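## Task

Put a blank into each of the four vise stations and clamp it by pushing that station's valve knob in (pulling the knob out unclamps). Then switch the selector to JOB, let the amber lamp on the cabinet top go dark, and enter exactly these nine keys in this order, each one a single time with no other key registered: C3, D5, E4, C5, E3, D4, C4, E5, D3. Only the key the machine registers counts, and it can differ from the key physically pressed. In the starting TEACH mode presses never count, but while all four stations are empty a press lights up the key that would be registered (key names are printed under each key). When finished, no blank may protrude beyond either end of its station's moving jaw, and everything must stay in that state without the robot holding it.

## Robot and tools

Robot: two Doosan M1013 six-joint arms, left_arm and right_arm, each carrying a Robotiq 140 two-finger gripper and a wrist camera. Bases in the scene frame: left_arm at (-0.010, +0.689, 0) with quat_wxyz (+1.000, 0, 0, +0.013); right_arm at (-0.026, -0.664, 0) with quat_wxyz (+0.998, 0, 0, +0.060).

Frame: one shared scene frame for everything. Origin on the table top midway between the arms, +z up, +x pointing out over the table, left_arm on the +y side. The arm names do not refer to sides of a camera image. On the gripper, the fingers point along its own +z and open/close along its own y. end_effector_position is the spot between the pads when closed; closed fingertips extend about 33 mm past it, open ones about 9 mm. Closing pushes the tips roughly 24 mm further from the arm, so keep that clearance over surfaces.

The row (used by execute_actions and move): always 20 numbers, one flat list covering both arms even if only one moves. Numbers 1-10 are left_arm: x, y, z (metres, absolute position target for the gripper point), qw, qx, qy, qz (absolute orientation target, w first), then gripper position, force_limit, speed. Numbers 11-20 are the same for right_arm. The three gripper numbers each lie in [-1, 1]. position: +1 fully open (140 mm), about -0.8 pads touch, -1 closes until blocked. force_limit: about 14 N at -1, 60 N at 0, 107 N at +1 (for parts up to 40 mm). speed: about 30, 140, 250 mm/s at -1, 0, +1. A zero is a real command, so to leave a gripper alone repeat its previous three numbers. To hold an arm still, resend its last reported pose and keep the same quaternion each time (reported quaternions drift). A call is refused if a target is over 0.6 m from the arm's last reported position along any gripper axis. Each control step the commanded pose is clipped to 70 mm and 16 degrees from the measured one; position wins over orientation when both cannot be met.

execute_actions: arguments actions (a list with zero or one item) and optional pictures (boolean). Empty list: just report the state. An action item {rows, steps}: 1-15 rows, steps up to 15 (each 1/30 s, default 15), last row repeated to fill. A wait item {steps} without rows: up to 300 steps, counted from the previous result, so thinking time is included. After an action an arm continues only to its last clipped pose; check the result and send the remainder.

move: target is one 20-number row (absolute poses as above); speed in m/s, 0.002-0.5, default 0.25, rotation capped at twice that in rad/s. Grippers travel straight lines that finish together in 0.5-10 s; longer paths are cut at 10 s. No collision avoidance. Finger numbers are sent at the start. The result adds a move: line with the ending (done, off_target, moving, held, fault), any limits (paced means the pose was clipped; held means a safety check blocked steps, after which motion may jump fast) and each gripper's distance from its target.

wait: seconds, 0-10; sends nothing new. zoom_image: camera (cam_high, cam_left_wrist or cam_right_wrist) and region [x0, y0, x1, y1] in pixels of that 504x504 image, at most 504 by 504. read_manual: section "licences"; no motion. finished_scene: scene = number of the current scene; ends and grades it, irreversibly.

Results: a state line per arm with gripper position and quaternion plus linear and angular velocity; printed position can be off, more at long reach. A Hand target line shows what the controller is driving toward. pose unreachable names an arm whose command the clearance check changed; HELD marks steps not sent. Gripper object_status: 0 moving, 1 blocked while opening, 2 blocked while closing (a grip), 3 reached target or pads met. position_measured is in counts, 3 open to 230 closed. To squeeze harder on a held part, raise force_limit and nudge position, e.g. -1 to -0.98. Joint positions and torques are also listed.

Faults: if joint contact torque reaches its limit (waist/shoulder 306, elbow 144, wrist joints 40.5 N m) or an outside force reaches 144 N, that arm halts for 10 s and yields. MOTOR HOT warns of heating from held loads; at the limit an OVER-TEMPERATURE FAULT brakes the arm.

Cautions: arms are stiff, so aim only slightly past a contact and touch slowly (knob pushes, key presses). Keep the arms from striking each other. Do not drop blanks or push anything off the table. Loose objects may get bumped occasionally. For this job, use TEACH mode with all stations empty to learn which key each press registers, then load and clamp blanks, switch to JOB, wait for the amber lamp to go off, and press the keys that register the required sequence, exactly once each.

Each tool is called after ">>>" by a JSON object that holds its "fn" and its "kwargs".

## Session

>>> {"fn": "execute_actions", "kwargs": {"actions": []}}

Scene clock: 0.00 s of 9600.00 s.
left_arm: end_effector_position=(+1.0092, +0.4713, +0.1126) position_measured=3 object_status=3 end_effector_quat_wxyz=(+0.071, +0.300, +0.951, +0.020) end_effector_velocity=(-0.000, +0.001, -0.001) end_effector_angular_velocity=(+0.002, +0.002, +0.000) | right_arm: end_effector_position=(+0.3821, -0.0328, +0.3234) position_measured=3 object_status=3 end_effector_quat_wxyz=(+0.175, -0.690, +0.672, +0.202) end_effector_velocity=(-0.000, +0.001, +0.000) end_effector_angular_velocity=(+0.000, -0.000, +0.001)
Joint positions: left_arm=[-0.281  0.815  1.002  0.035  1.18  -1.224] | right_arm=[0.654 0.142 1.715 0.5   0.981 3.671]
Joint velocities: left_arm=[0.001 0.001 0.    0.001 0.001 0.001] | right_arm=[ 0.001  0.    -0.    -0.    -0.     0.   ]
Joint torques (N m, as the joint torque sensors report them, + toward a larger angle): no reading
Hand target (left_arm): +1.009, +0.471, +0.113; +0.071, +0.300, +0.951, +0.020
Hand target (right_arm): +0.382, -0.033, +0.323; -0.175, +0.690, -0.672, -0.202

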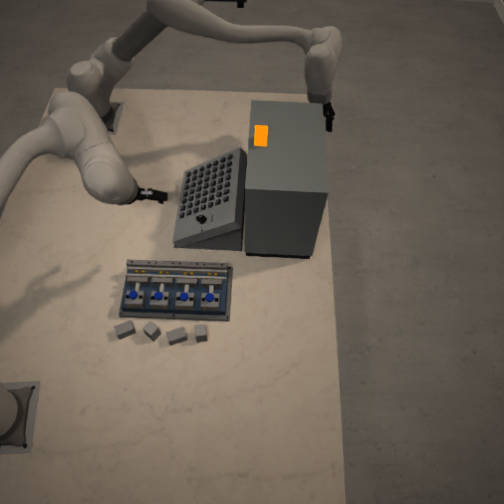

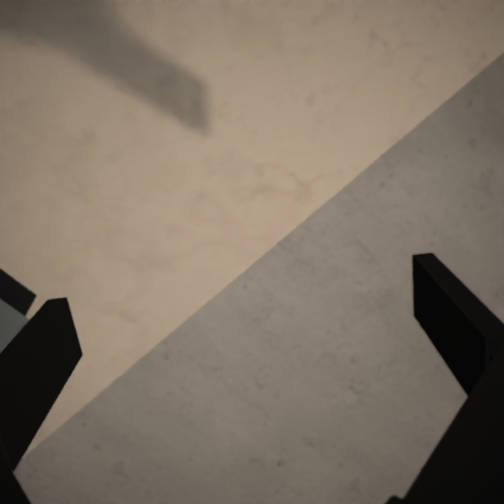

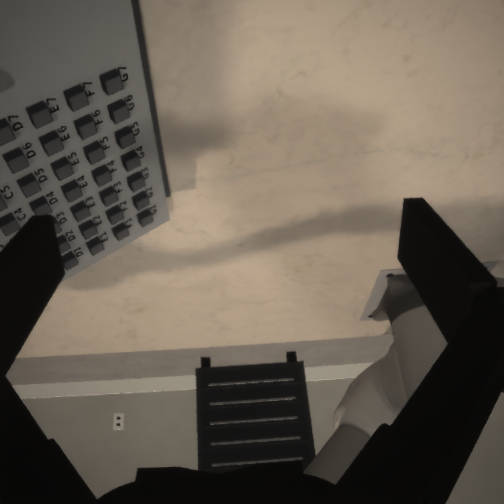

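>>> {"fn": "zoom_image", "kwargs": {"camera": "cam_high", "region": [100, 140, 270, 350]}}

>>> {"fn": "move", "kwargs": {"target": [1.0092,0.4713,0.1126,0.071,0.3,0.951,0.02,1,0,0,0.38,-0.3,0.35,0,0,1,0,1,0,0]}}

Region (100, 140, 270, 350) of cam_high's 504x504 image, scaled by 2.400, with more detail than that image has; it fills the left 408 columns of this view, and the rest is white.

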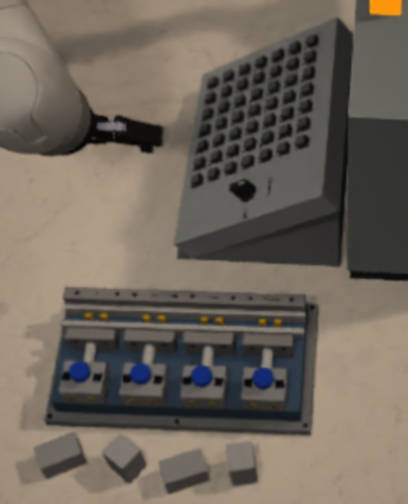

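Scene clock: 7.67 s of 9600.00 s.
left_arm: end_effector_position=(+1.0092, +0.4713, +0.1126) position_measured=3 object_status=3 end_effector_quat_wxyz=(+0.071, +0.300, +0.951, +0.020) end_effector_velocity=(-0.000, +0.001, -0.001) end_effector_angular_velocity=(+0.000, +0.001, +0.001) | right_arm: end_effector_position=(+0.3796, -0.3001, +0.3501) position_measured=3 object_status=3 end_effector_quat_wxyz=(-0.000, +0.000, +1.000, -0.000) end_effector_velocity=(-0.000, -0.000, -0.000) end_effector_angular_velocity=(-0.001, +0.001, -0.002)
Joint positions: left_arm=[-0.281  0.815  1.002  0.035  1.181 -1.225] | right_arm=[ 0.549 -0.013  1.745 -0.     1.41   5.381]
Joint velocities: left_arm=[ 0.001  0.001  0.    -0.     0.001  0.   ] | right_arm=[-0.     0.    -0.    -0.     0.001  0.002]
Joint torques (N m, as the joint torque sensors report them, + toward a larger angle): left_arm=[   0.74 -110.6   -42.64    3.95    0.21    0.2 ] | right_arm=[ -1.9  -41.06 -42.3    4.72   0.04   0.3 ]
Hand target (left_arm): +1.009, +0.471, +0.113; +0.071, +0.300, +0.951, +0.020
Hand target (right_arm): +0.380, -0.300, +0.350; -0.000, +0.000, +1.000, -0.000
Off the commanded pose (left_arm): 0.000 m, 0 deg.
Off the commanded pose (right_arm): 0.000 m, 0 deg.
After step 90, 1.00 s passed at rest.
move: done

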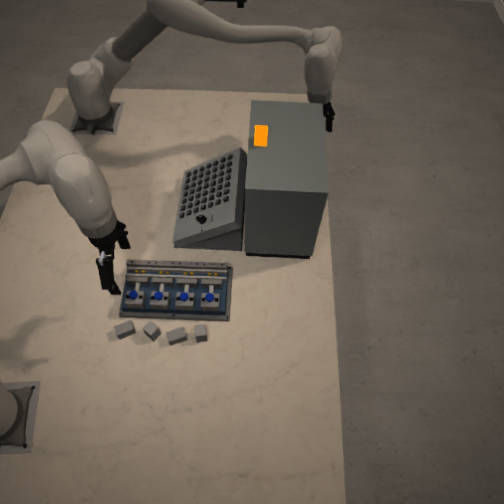

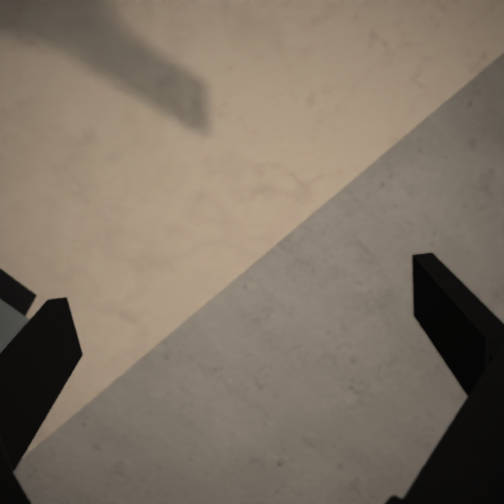

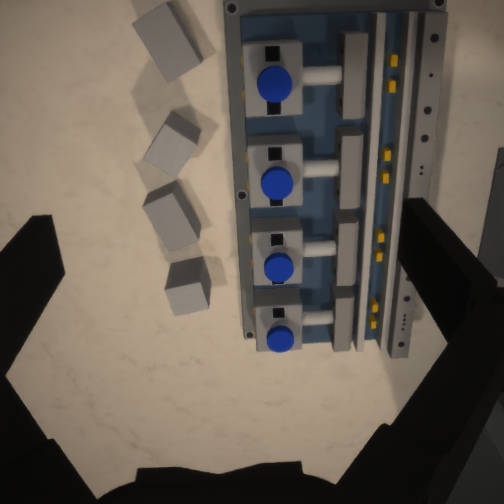

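>>> {"fn": "zoom_image", "kwargs": {"camera": "cam_right_wrist", "region": [120, 0, 480, 360]}}

>>> {"fn": "move", "kwargs": {"target": [0.6,0.55,0.35,0,0,1,0,-1,0,0,0.55,-0.3,0.25,0,0,1,0,1,0,0]}}

Region (120, 0, 480, 360) of cam_right_wrist's 504x504 image, scaled by 1.400, with more detail than that image has.

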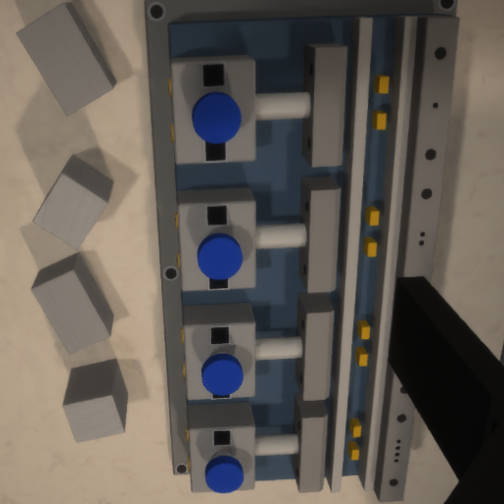

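Scene clock: 19.20 s of 9600.00 s.
left_arm: end_effector_position=(+0.6004, +0.5505, +0.3504) position_measured=233 object_status=3 end_effector_quat_wxyz=(-0.000, -0.000, +1.000, -0.000) end_effector_velocity=(-0.001, -0.000, -0.000) end_effector_angular_velocity=(+0.000, +0.001, -0.000) | right_arm: end_effector_position=(+0.5500, -0.3002, +0.2501) position_measured=3 object_status=3 end_effector_quat_wxyz=(-0.000, -0.000, +1.000, -0.000) end_effector_velocity=(+0.000, +0.000, -0.000) end_effector_angular_velocity=(+0.000, +0.000, -0.000)
Joint positions: left_arm=[-0.305  0.117  1.607 -0.     1.418 -1.849] | right_arm=[0.394 0.242 1.642 0.    1.259 5.225]
Joint velocities: left_arm=[-0.001 -0.     0.001 -0.     0.001 -0.001] | right_arm=[-0.     0.001 -0.     0.    -0.    -0.   ]
Joint torques (N m, as the joint torque sensors report them, + toward a larger angle): left_arm=[  0.83 -51.12 -42.92   3.83   0.6    0.19] | right_arm=[ -0.66 -66.75 -39.32   4.64   0.01   0.21]
Hand target (left_arm): +0.600, +0.550, +0.350; +0.000, -0.000, +1.000, -0.000
Hand target (right_arm): +0.550, -0.300, +0.250; -0.000, -0.000, +1.000, -0.000
Off the commanded pose (left_arm): 0.001 m, 0 deg.
Off the commanded pose (right_arm): 0.000 m, 0 deg.
After step 90, 6.20 s passed at rest.
move: done

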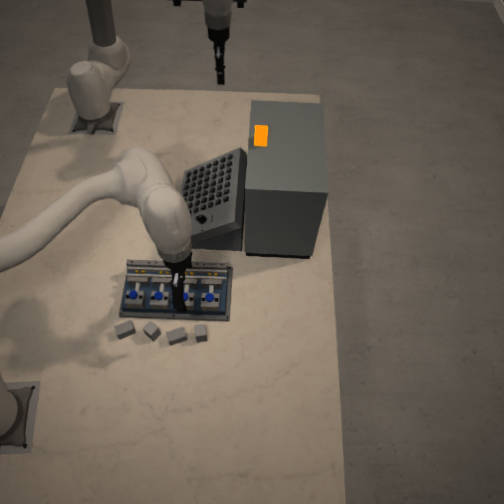

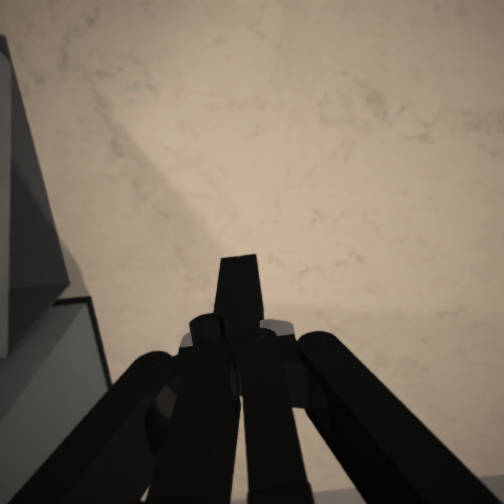

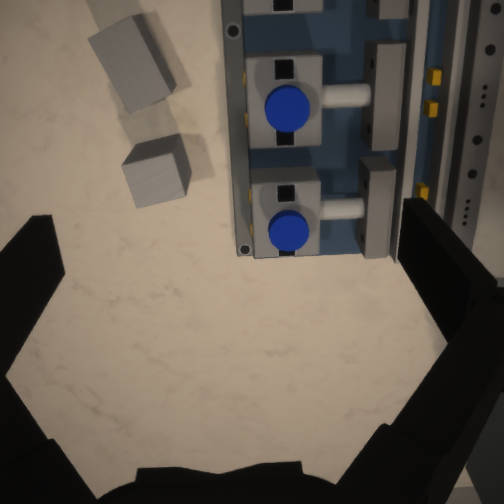

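>>> {"fn": "move", "kwargs": {"target": [0.47,0.2,0.3,0.216,0,0.976,0,-1,0,0,0.45,-0.4,0.2,0,0,1,0,1,0,0]}}

Scene clock: 26.93 s of 9600.00 s.
left_arm: end_effector_position=(+0.4693, +0.1993, +0.3003) position_measured=233 object_status=3 end_effector_quat_wxyz=(+0.216, +0.000, +0.976, -0.000) end_effector_velocity=(-0.001, +0.001, -0.001) end_effector_angular_velocity=(+0.002, +0.001, +0.002) | right_arm: end_effector_position=(+0.4499, -0.3998, +0.1999) position_measured=3 object_status=3 end_effector_quat_wxyz=(-0.000, -0.000, +1.000, -0.000) end_effector_velocity=(-0.000, -0.000, -0.000) end_effector_angular_velocity=(+0.000, +0.000, -0.000)
Joint positions: left_arm=[-1.05   0.099  1.777  0.424  1.068 -2.764] | right_arm=[0.325 0.061 1.952 0.    1.129 5.156]
Joint velocities: left_arm=[-0.001  0.     0.001  0.     0.002 -0.002] | right_arm=[-0.    -0.     0.001  0.001  0.    -0.   ]
Joint torques (N m, as the joint torque sensors report them, + toward a larger angle): left_arm=[ -0.03 -48.6  -42.7    4.33  -0.07   0.63] | right_arm=[ -0.75 -47.26 -38.55   4.15  -0.23   0.13]
Hand target (left_arm): +0.469, +0.199, +0.300; +0.216, +0.000, +0.976, -0.000
Hand target (right_arm): +0.450, -0.400, +0.200; -0.000, -0.000, +1.000, +0.000
Off the commanded pose (left_arm): 0.001 m, 0 deg.
Off the commanded pose (right_arm): 0.000 m, 0 deg.
After step 90, 2.80 s passed at rest.
move: done

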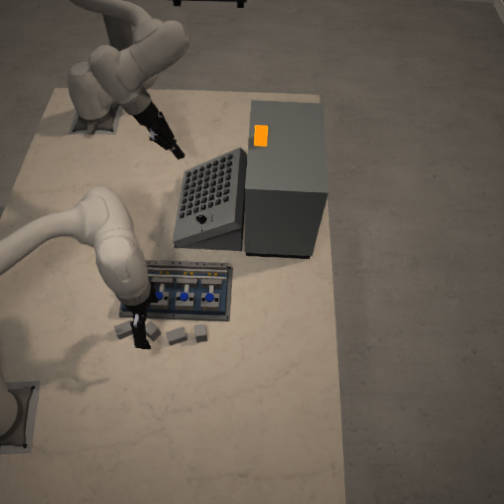

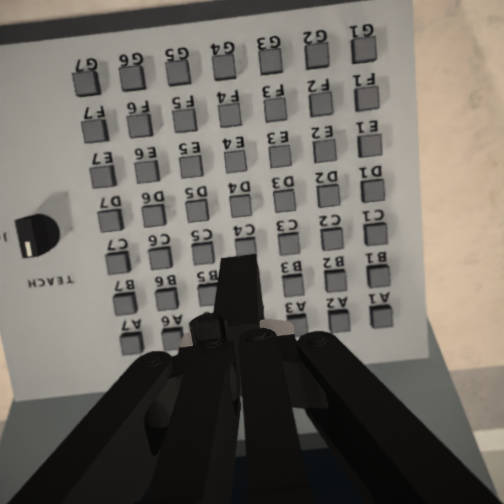

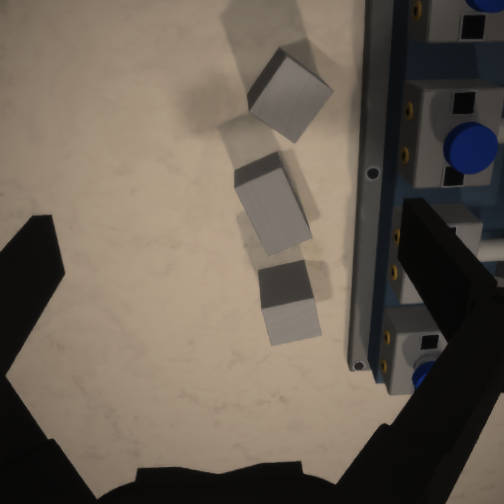

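>>> {"fn": "move", "kwargs": {"target": [0.512,0.2,0.21,0.216,0,0.976,0,-1,0,0,0.45,-0.4,0.2,0,0,1,0,1,0,0], "speed": 0.1}}

Scene clock: 32.00 s of 9600.00 s.
left_arm: end_effector_position=(+0.5120, +0.2000, +0.2100) position_measured=233 object_status=3 end_effector_quat_wxyz=(+0.216, +0.000, +0.976, -0.000) end_effector_velocity=(-0.001, -0.001, -0.002) end_effector_angular_velocity=(+0.000, +0.002, -0.001) | right_arm: end_effector_position=(+0.4500, -0.4000, +0.2000) position_measured=3 object_status=3 end_effector_quat_wxyz=(+0.000, +0.000, +1.000, +0.000) end_effector_velocity=(-0.000, +0.000, +0.000) end_effector_angular_velocity=(+0.000, +0.000, -0.000)
Joint positions: left_arm=[-0.991  0.193  1.84   0.457  0.902 -2.784] | right_arm=[ 0.324  0.061  1.951 -0.     1.129  5.156]
Joint velocities: left_arm=[-0.001  0.002  0.001 -0.001 -0.002  0.   ] | right_arm=[ 0. -0.  0.  0.  0. -0.]
Joint torques (N m, as the joint torque sensors report them, + toward a larger angle): left_arm=[  1.32 -55.73 -40.59   3.86   0.15   0.11] | right_arm=[ -0.81 -45.96 -37.97   4.41  -0.09   0.22]
Hand target (left_arm): +0.512, +0.200, +0.210; +0.216, +0.000, +0.976, -0.000
Hand target (right_arm): +0.450, -0.400, +0.200; -0.000, +0.000, +1.000, -0.000
Off the commanded pose (left_arm): 0.000 m, 0 deg.
Off the commanded pose (right_arm): 0.000 m, 0 deg.
After step 90, 0.73 s passed at rest.
move: done

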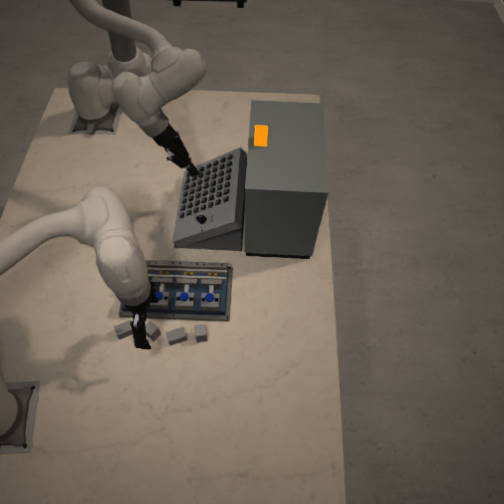

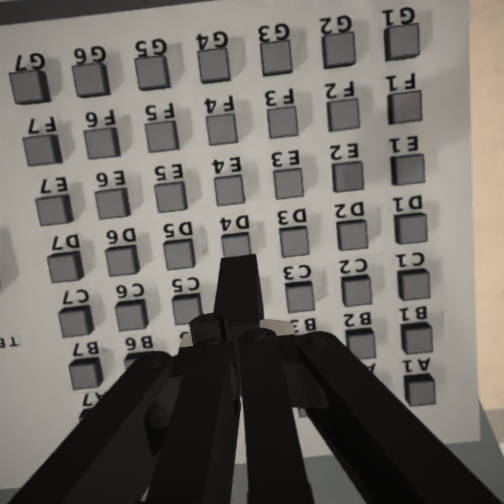

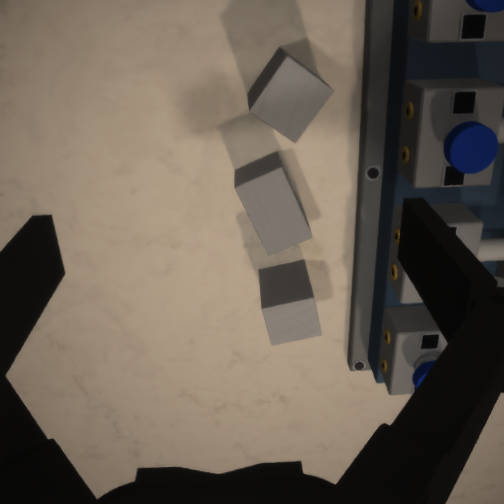

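>>> {"fn": "move", "kwargs": {"target": [0.533,0.2,0.165,0.216,0,0.976,0,-1,0,0,0.45,-0.4,0.2,0,0,1,0,1,0,0], "speed": 0.04}}

>>> {"fn": "zoom_image", "kwargs": {"camera": "cam_high", "region": [150, 130, 270, 260]}}

Scene clock: 39.40 s of 9600.00 s.
left_arm: end_effector_position=(+0.5330, +0.2000, +0.1650) position_measured=233 object_status=3 end_effector_quat_wxyz=(+0.216, +0.000, +0.976, -0.000) end_effector_velocity=(-0.000, -0.001, +0.000) end_effector_angular_velocity=(-0.002, +0.000, -0.000) | right_arm: end_effector_position=(+0.4500, -0.4000, +0.2000) position_measured=3 object_status=3 end_effector_quat_wxyz=(+0.000, -0.000, +1.000, +0.000) end_effector_velocity=(-0.000, -0.000, -0.000) end_effector_angular_velocity=(-0.000, +0.001, -0.000)
Joint positions: left_arm=[-0.963  0.249  1.861  0.482  0.823 -2.801] | right_arm=[ 0.324  0.061  1.951 -0.     1.129  5.156]
Joint velocities: left_arm=[-0.001  0.    -0.001 -0.001 -0.001 -0.   ] | right_arm=[-0.001 -0.     0.001  0.     0.    -0.   ]
Joint torques (N m, as the joint torque sensors report them, + toward a larger angle): left_arm=[  0.62 -60.46 -38.93   3.69   0.36   0.15] | right_arm=[ -1.82 -45.32 -37.87   4.17  -0.27   0.33]
Hand target (left_arm): +0.533, +0.200, +0.165; +0.216, +0.000, +0.976, -0.000
Hand target (right_arm): +0.450, -0.400, +0.200; -0.000, +0.000, +1.000, +0.000
Off the commanded pose (left_arm): 0.000 m, 0 deg.
Off the commanded pose (right_arm): 0.000 m, 0 deg.
After step 90, 2.90 s passed at rest.
move: done

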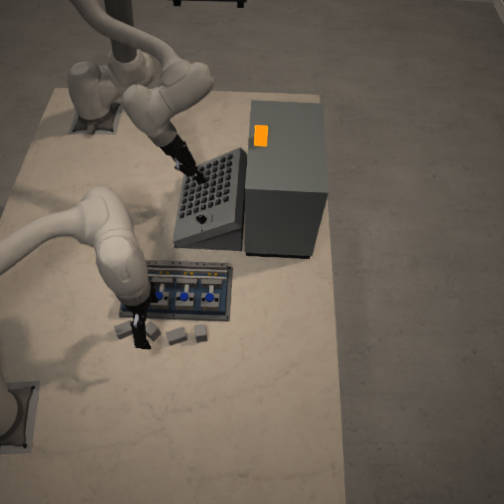

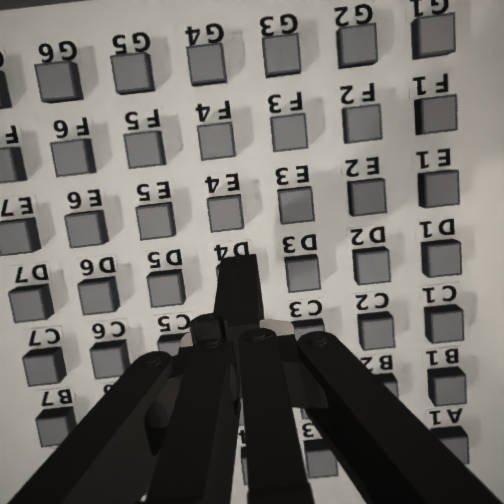

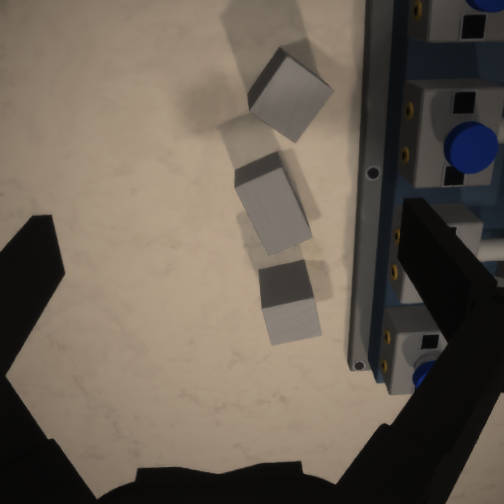

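Region (150, 130, 270, 260) of cam_high's 504x504 image, scaled by 3.877, with more detail than that image has; it fills the left 465 columns of this view, and the rest is white.

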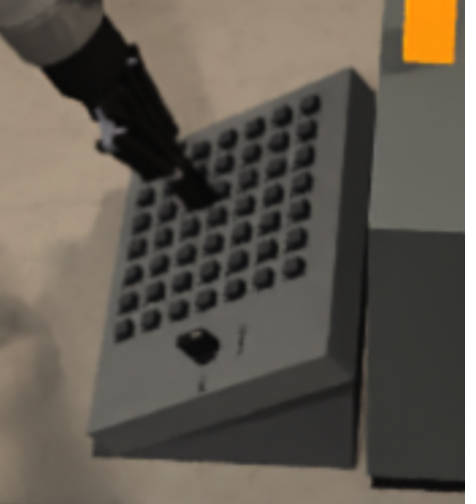

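>>> {"fn": "move", "kwargs": {"target": [0.544,0.198,0.1535,0.216,0,0.976,0,-1,0,0,0.45,-0.4,0.2,0,0,1,0,1,0,0], "speed": 0.02}}

>>> {"fn": "move", "kwargs": {"target": [0.5465,0.198,0.148,0.216,0,0.976,0,-1,0,0,0.45,-0.4,0.2,0,0,1,0,1,0,0], "speed": 0.01}}

Scene clock: 44.73 s of 9600.00 s.
left_arm: end_effector_position=(+0.5440, +0.1980, +0.1535) position_measured=233 object_status=3 end_effector_quat_wxyz=(+0.216, +0.000, +0.976, -0.000) end_effector_velocity=(-0.000, +0.000, +0.000) end_effector_angular_velocity=(-0.001, +0.000, +0.001) | right_arm: end_effector_position=(+0.4500, -0.4000, +0.2000) position_measured=3 object_status=3 end_effector_quat_wxyz=(+0.000, -0.000, +1.000, +0.000) end_effector_velocity=(-0.000, +0.000, -0.000) end_effector_angular_velocity=(+0.000, +0.001, +0.000)
Joint positions: left_arm=[-0.951  0.271  1.855  0.487  0.804 -2.8  ] | right_arm=[ 0.324  0.061  1.951 -0.     1.129  5.156]
Joint velocities: left_arm=[-0.    -0.001  0.    -0.001 -0.    -0.   ] | right_arm=[ 0. -0.  0.  0.  0. -0.]
Joint torques (N m, as the joint torque sensors report them, + toward a larger angle): left_arm=[  1.52 -62.3  -39.01   3.85  -0.1    0.24] | right_arm=[ -2.49 -46.29 -38.41   4.35  -0.07   0.26]
Hand target (left_arm): +0.544, +0.198, +0.153; +0.216, +0.000, +0.976, -0.000
Hand target (right_arm): +0.450, -0.400, +0.200; +0.000, -0.000, +1.000, +0.000
Off the commanded pose (left_arm): 0.000 m, 0 deg.
Off the commanded pose (right_arm): 0.000 m, 0 deg.
After step 90, 1.30 s passed at rest.
move: done

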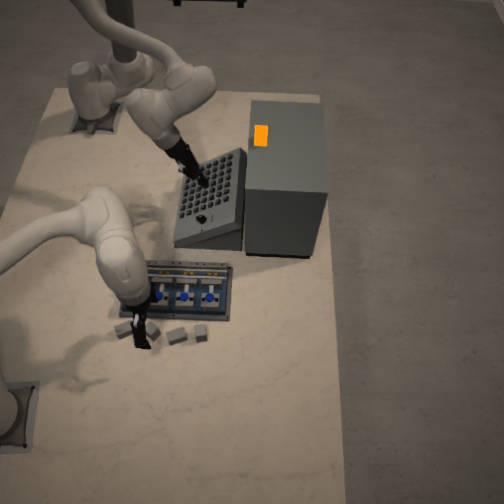

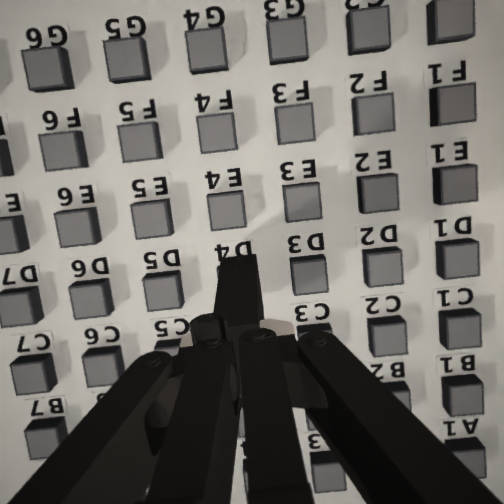

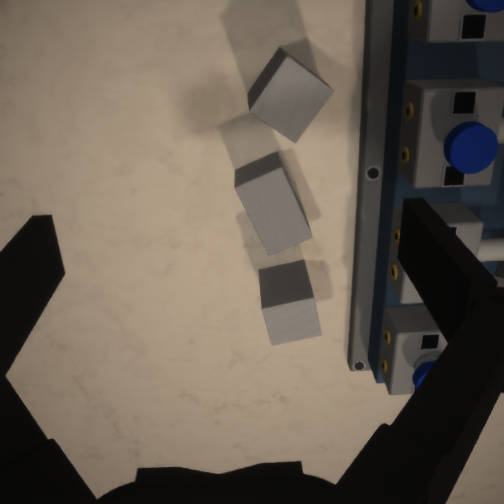

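Scene clock: 55.37 s of 9600.00 s.
left_arm: end_effector_position=(+0.5457, +0.1978, +0.1518) position_measured=233 object_status=3 end_effector_quat_wxyz=(+0.216, -0.001, +0.976, -0.001) end_effector_velocity=(-0.001, +0.000, -0.001) end_effector_angular_velocity=(+0.001, +0.001, +0.000) | right_arm: end_effector_position=(+0.4500, -0.4000, +0.2000) position_measured=3 object_status=3 end_effector_quat_wxyz=(+0.000, -0.000, +1.000, +0.000) end_effector_velocity=(+0.001, -0.001, +0.000) end_effector_angular_velocity=(-0.000, -0.000, -0.002)
Joint positions: left_arm=[-0.949  0.274  1.856  0.488  0.798 -2.802] | right_arm=[ 0.324  0.061  1.951 -0.     1.129  5.156]
Joint velocities: left_arm=[-0.001  0.     0.001 -0.001  0.001 -0.   ] | right_arm=[-0.001  0.001 -0.001 -0.    -0.     0.   ]
Joint torques (N m, as the joint torque sensors report them, + toward a larger angle): left_arm=[  9.8  -51.82 -37.6    6.2   -1.88   0.35] | right_arm=[ -1.71 -45.66 -37.61   4.44  -0.25   0.21]
Hand target (left_arm): +0.546, +0.198, +0.152; +0.216, -0.001, +0.976, -0.001
Hand target (right_arm): +0.450, -0.400, +0.200; +0.000, -0.000, +1.000, +0.000
Off the commanded pose (left_arm): 0.004 m, 0 deg.
Off the commanded pose (right_arm): 0.000 m, 0 deg.
FORCE FAULT: contact force on the left arm reached its limit, and that arm stopped for 10 seconds. The contact can be on any part of that arm, not only on its tool. That arm's remaining commands of this call were not run. That arm holds still and accepts commands again. Move the arm away from the contact; if what it grips holds it there, let go first. Pushing or pulling that hard again can fault the arm again.
move: fault (left_arm)

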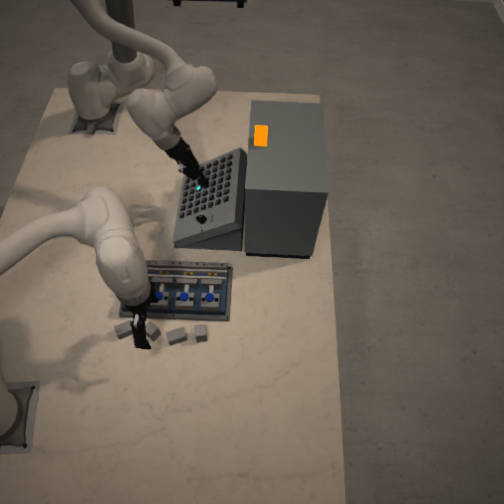

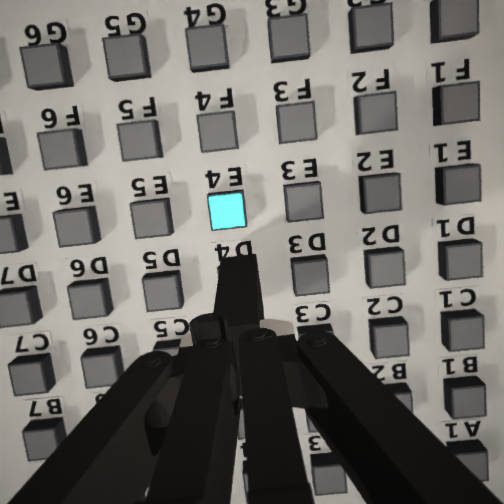

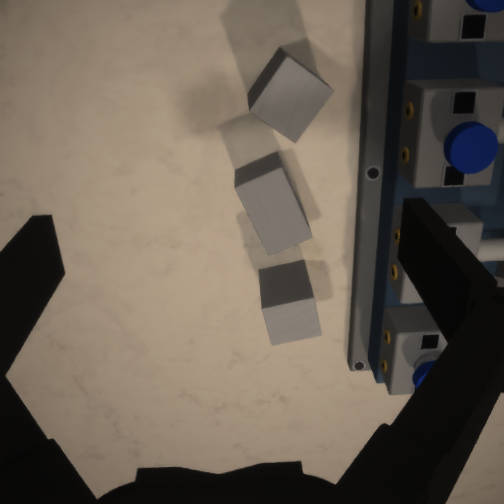

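>>> {"fn": "move", "kwargs": {"target": [0.541,0.198,0.161,0.216,0,0.976,0,-1,0,0,0.45,-0.4,0.2,0,0,1,0,1,0,0], "speed": 0.03}}

>>> {"fn": "move", "kwargs": {"target": [0.543,0.164,0.161,0.216,0,0.976,0,-1,0,0,0.45,-0.4,0.2,0,0,1,0,1,0,0], "speed": 0.05}}

>>> {"fn": "move", "kwargs": {"target": [0.5455,0.164,0.1545,0.216,0,0.976,0,-1,0,0,0.45,-0.4,0.2,0,0,1,0,1,0,0], "speed": 0.01}}

Scene clock: 64.57 s of 9600.00 s.
left_arm: end_effector_position=(+0.5410, +0.1980, +0.1610) position_measured=233 object_status=3 end_effector_quat_wxyz=(+0.216, -0.000, +0.976, +0.000) end_effector_velocity=(-0.000, -0.000, -0.000) end_effector_angular_velocity=(+0.000, +0.001, -0.000) | right_arm: end_effector_position=(+0.4500, -0.4000, +0.2000) position_measured=3 object_status=3 end_effector_quat_wxyz=(+0.000, -0.000, +1.000, +0.000) end_effector_velocity=(+0.001, -0.001, +0.000) end_effector_angular_velocity=(+0.000, -0.001, -0.002)
Joint positions: left_arm=[-0.955  0.262  1.852  0.482  0.816 -2.796] | right_arm=[ 0.324  0.061  1.951 -0.     1.129  5.156]
Joint velocities: left_arm=[-0.     0.    -0.    -0.001  0.     0.   ] | right_arm=[-0.002 -0.    -0.     0.    -0.    -0.   ]
Joint torques (N m, as the joint torque sensors report them, + toward a larger angle): left_arm=[  0.89 -61.66 -39.7    3.63   0.15   0.19] | right_arm=[ -2.24 -45.56 -37.98   4.43  -0.21   0.2 ]
Hand target (left_arm): +0.541, +0.198, +0.161; +0.216, -0.000, +0.976, +0.000
Hand target (right_arm): +0.450, -0.400, +0.200; +0.000, -0.000, +1.000, -0.000
Off the commanded pose (left_arm): 0.000 m, 0 deg.
Off the commanded pose (right_arm): 0.000 m, 0 deg.
After step 90, 5.50 s passed at rest.
move: done

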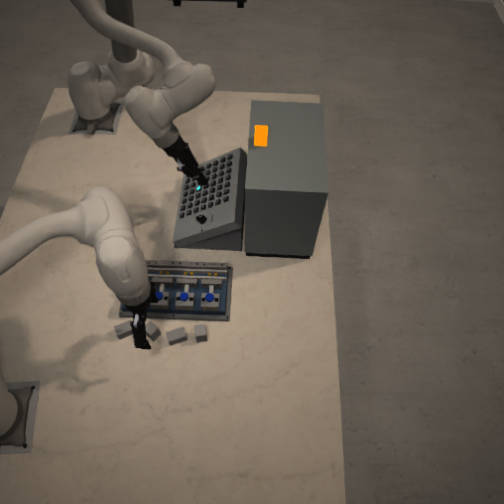

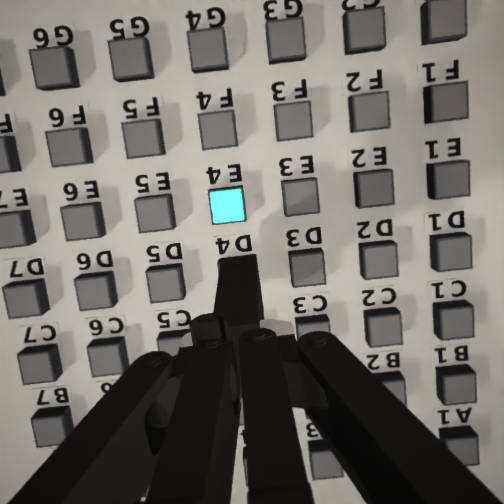

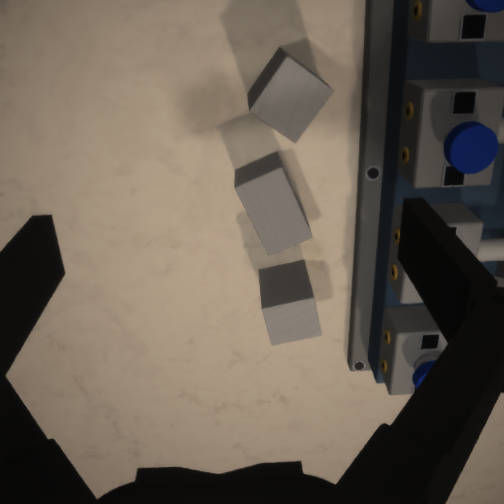

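Scene clock: 65.53 s of 9600.00 s.
left_arm: end_effector_position=(+0.5429, +0.1640, +0.1610) position_measured=233 object_status=3 end_effector_quat_wxyz=(+0.216, -0.000, +0.976, -0.000) end_effector_velocity=(+0.000, -0.000, +0.001) end_effector_angular_velocity=(-0.001, -0.000, +0.001) | right_arm: end_effector_position=(+0.4500, -0.4000, +0.2000) position_measured=3 object_status=3 end_effector_quat_wxyz=(+0.000, -0.000, +1.000, +0.000) end_effector_velocity=(+0.001, -0.001, +0.000) end_effector_angular_velocity=(+0.000, -0.000, -0.002)
Joint positions: left_arm=[-0.983  0.302  1.798  0.481  0.84  -2.816] | right_arm=[ 0.324  0.061  1.951 -0.     1.129  5.156]
Joint velocities: left_arm=[ 0.    -0.    -0.001 -0.001  0.    -0.   ] | right_arm=[-0.001  0.    -0.     0.     0.     0.   ]
Joint torques (N m, as the joint torque sensors report them, + toward a larger angle): left_arm=[  0.21 -65.8  -39.05   3.67   0.19   0.18] | right_arm=[ -1.79 -44.83 -38.18   4.34  -0.15   0.23]
Hand target (left_arm): +0.543, +0.164, +0.161; +0.216, -0.000, +0.976, -0.000
Hand target (right_arm): +0.450, -0.400, +0.200; +0.000, -0.000, +1.000, +0.000
Off the commanded pose (left_arm): 0.000 m, 0 deg.
Off the commanded pose (right_arm): 0.000 m, 0 deg.
move: done

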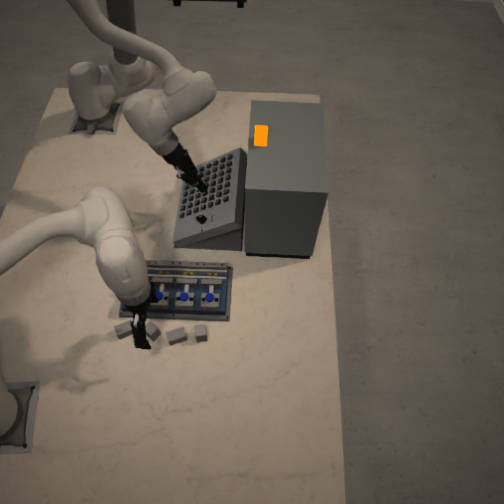

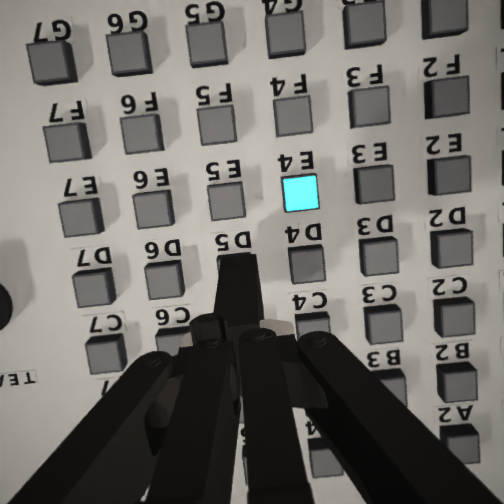

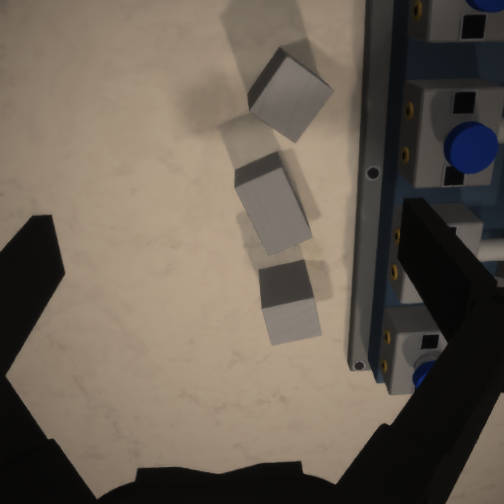

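Scene clock: 66.47 s of 9600.00 s.
left_arm: end_effector_position=(+0.5455, +0.1640, +0.1545) position_measured=233 object_status=3 end_effector_quat_wxyz=(+0.216, +0.000, +0.976, -0.000) end_effector_velocity=(+0.000, -0.001, -0.000) end_effector_angular_velocity=(-0.001, -0.001, -0.001) | right_arm: end_effector_position=(+0.4500, -0.4000, +0.2000) position_measured=3 object_status=3 end_effector_quat_wxyz=(+0.000, +0.000, +1.000, +0.000) end_effector_velocity=(+0.000, -0.001, -0.000) end_effector_angular_velocity=(-0.000, +0.000, -0.001)
Joint positions: left_arm=[-0.98   0.309  1.801  0.485  0.83  -2.819] | right_arm=[ 0.324  0.061  1.951 -0.     1.129  5.156]
Joint velocities: left_arm=[ 0.     0.001 -0.     0.001 -0.002 -0.   ] | right_arm=[-0.001  0.     0.    -0.    -0.    -0.   ]
Joint torques (N m, as the joint torque sensors report them, + toward a larger angle): left_arm=[  1.36 -64.59 -37.35   3.49   0.42   0.28] | right_arm=[ -1.23 -45.32 -37.74   4.31  -0.17   0.24]
Hand target (left_arm): +0.545, +0.164, +0.154; +0.216, +0.000, +0.976, -0.000
Hand target (right_arm): +0.450, -0.400, +0.200; +0.000, -0.000, +1.000, +0.000
Off the commanded pose (left_arm): 0.000 m, 0 deg.
Off the commanded pose (right_arm): 0.000 m, 0 deg.
move: done

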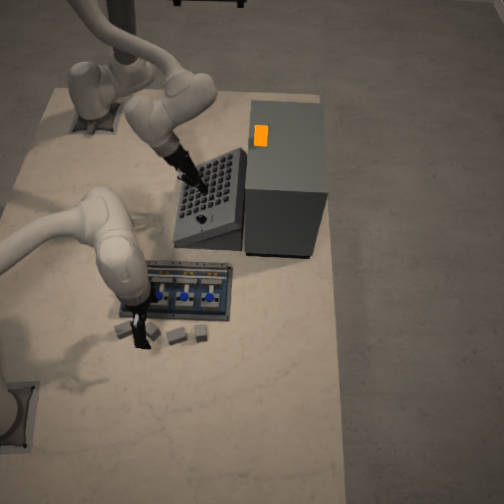

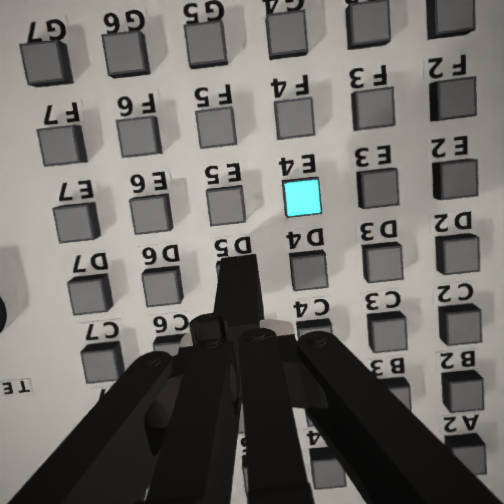

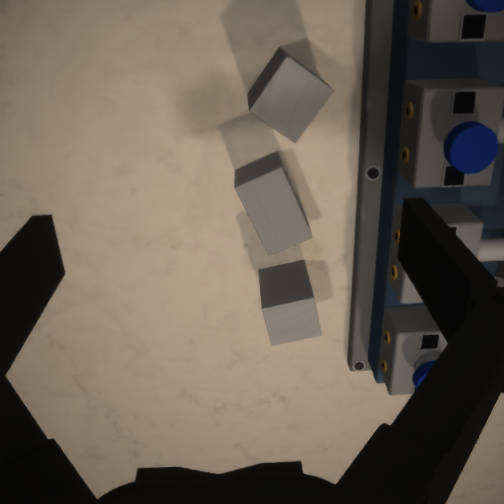

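Aligned to the axes, pitch 34 mm.

>>> {"fn": "move", "kwargs": {"target": [0.5455,0.164,0.1532,0.216,0,0.976,0,-1,0,0,0.45,-0.4,0.2,0,0,1,0,1,0,0], "speed": 0.005}}

Scene clock: 70.63 s of 9600.00 s.
left_arm: end_effector_position=(+0.5455, +0.1640, +0.1532) position_measured=233 object_status=3 end_effector_quat_wxyz=(+0.216, +0.000, +0.976, -0.000) end_effector_velocity=(+0.001, +0.000, -0.000) end_effector_angular_velocity=(-0.001, -0.000, +0.000) | right_arm: end_effector_position=(+0.4500, -0.4000, +0.2000) position_measured=3 object_status=3 end_effector_quat_wxyz=(+0.000, +0.000, +1.000, +0.000) end_effector_velocity=(+0.000, -0.000, +0.000) end_effector_angular_velocity=(+0.000, -0.000, -0.001)
Joint positions: left_arm=[-0.98   0.311  1.802  0.486  0.828 -2.821] | right_arm=[ 0.324  0.061  1.951 -0.     1.129  5.156]
Joint velocities: left_arm=[ 0.001  0.     0.     0.    -0.001 -0.   ] | right_arm=[-0.001 -0.    -0.    -0.    -0.     0.   ]
Joint torques (N m, as the joint torque sensors report them, + toward a larger angle): left_arm=[  0.48 -63.54 -37.37   3.22   0.42   0.17] | right_arm=[ -1.64 -45.07 -37.24   4.39  -0.29   0.13]
Hand target (left_arm): +0.545, +0.164, +0.153; +0.216, +0.000, +0.976, -0.000
Hand target (right_arm): +0.450, -0.400, +0.200; +0.000, -0.000, +1.000, +0.000
Off the commanded pose (left_arm): 0.000 m, 0 deg.
Off the commanded pose (right_arm): 0.000 m, 0 deg.
After step 90, 0.47 s passed at rest.
move: done

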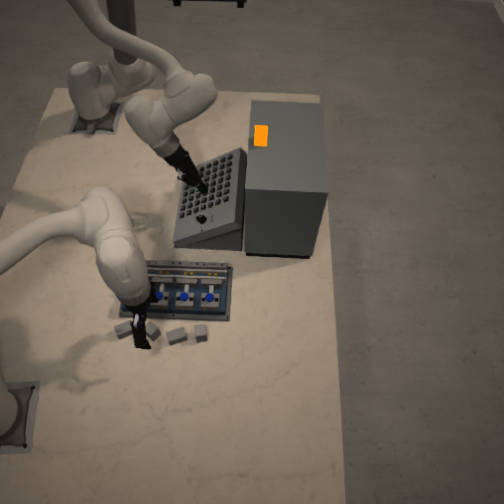

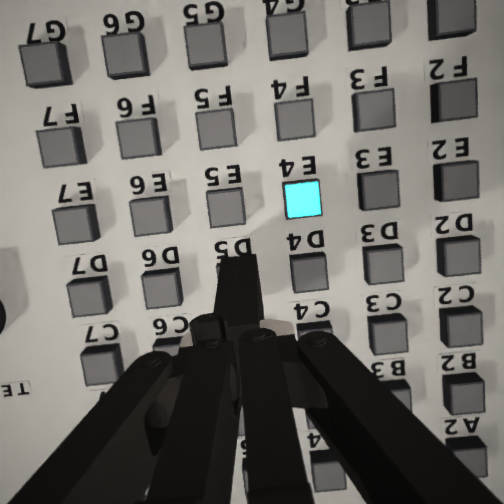

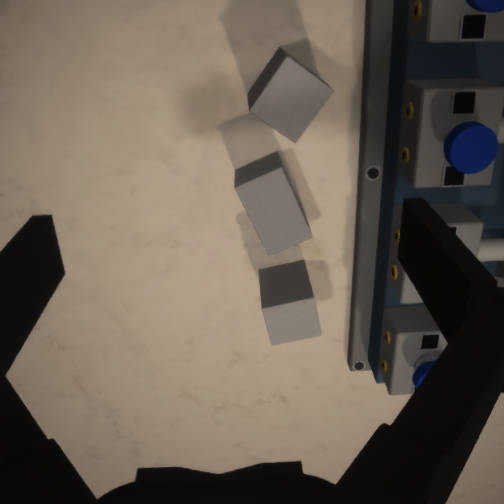

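>>> {"fn": "move", "kwargs": {"target": [0.5455,0.164,0.1522,0.216,0,0.976,0,-1,0,0,0.45,-0.4,0.2,0,0,1,0,1,0,0], "speed": 0.005}}

Scene clock: 73.60 s of 9600.00 s.
left_arm: end_effector_position=(+0.5455, +0.1640, +0.1522) position_measured=233 object_status=3 end_effector_quat_wxyz=(+0.216, -0.000, +0.976, -0.000) end_effector_velocity=(+0.001, +0.001, -0.000) end_effector_angular_velocity=(+0.001, -0.001, -0.001) | right_arm: end_effector_position=(+0.4500, -0.4000, +0.2000) position_measured=3 object_status=3 end_effector_quat_wxyz=(+0.000, +0.000, +1.000, +0.000) end_effector_velocity=(-0.000, +0.000, +0.000) end_effector_angular_velocity=(+0.000, -0.000, -0.000)
Joint positions: left_arm=[-0.98   0.311  1.803  0.487  0.826 -2.822] | right_arm=[ 0.324  0.061  1.951 -0.     1.129  5.156]
Joint velocities: left_arm=[ 0.001 -0.     0.001  0.002 -0.001 -0.   ] | right_arm=[ 0.001 -0.    -0.     0.     0.     0.   ]
Joint torques (N m, as the joint torque sensors report them, + toward a larger angle): left_arm=[  0.7  -59.1  -34.44   2.86   0.19   0.19] | right_arm=[ -2.16 -45.76 -37.75   4.22  -0.19   0.15]
Hand target (left_arm): +0.545, +0.164, +0.152; +0.216, +0.000, +0.976, -0.000
Hand target (right_arm): +0.450, -0.400, +0.200; +0.000, -0.000, +1.000, +0.000
Off the commanded pose (left_arm): 0.000 m, 0 deg.
Off the commanded pose (right_arm): 0.000 m, 0 deg.
move: done

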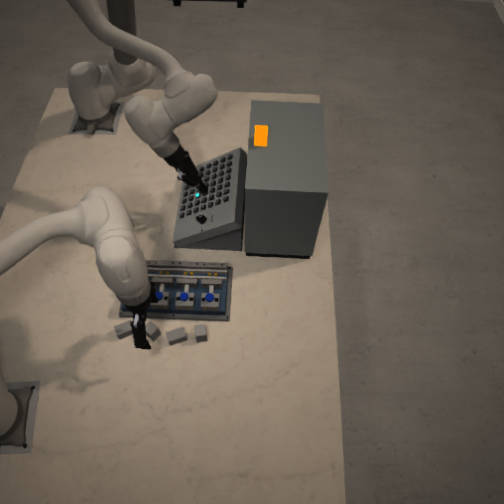

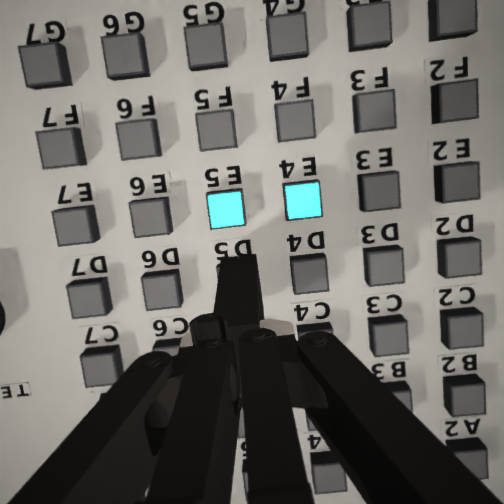

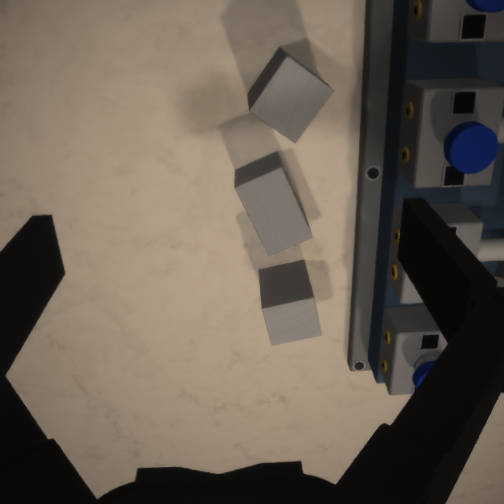

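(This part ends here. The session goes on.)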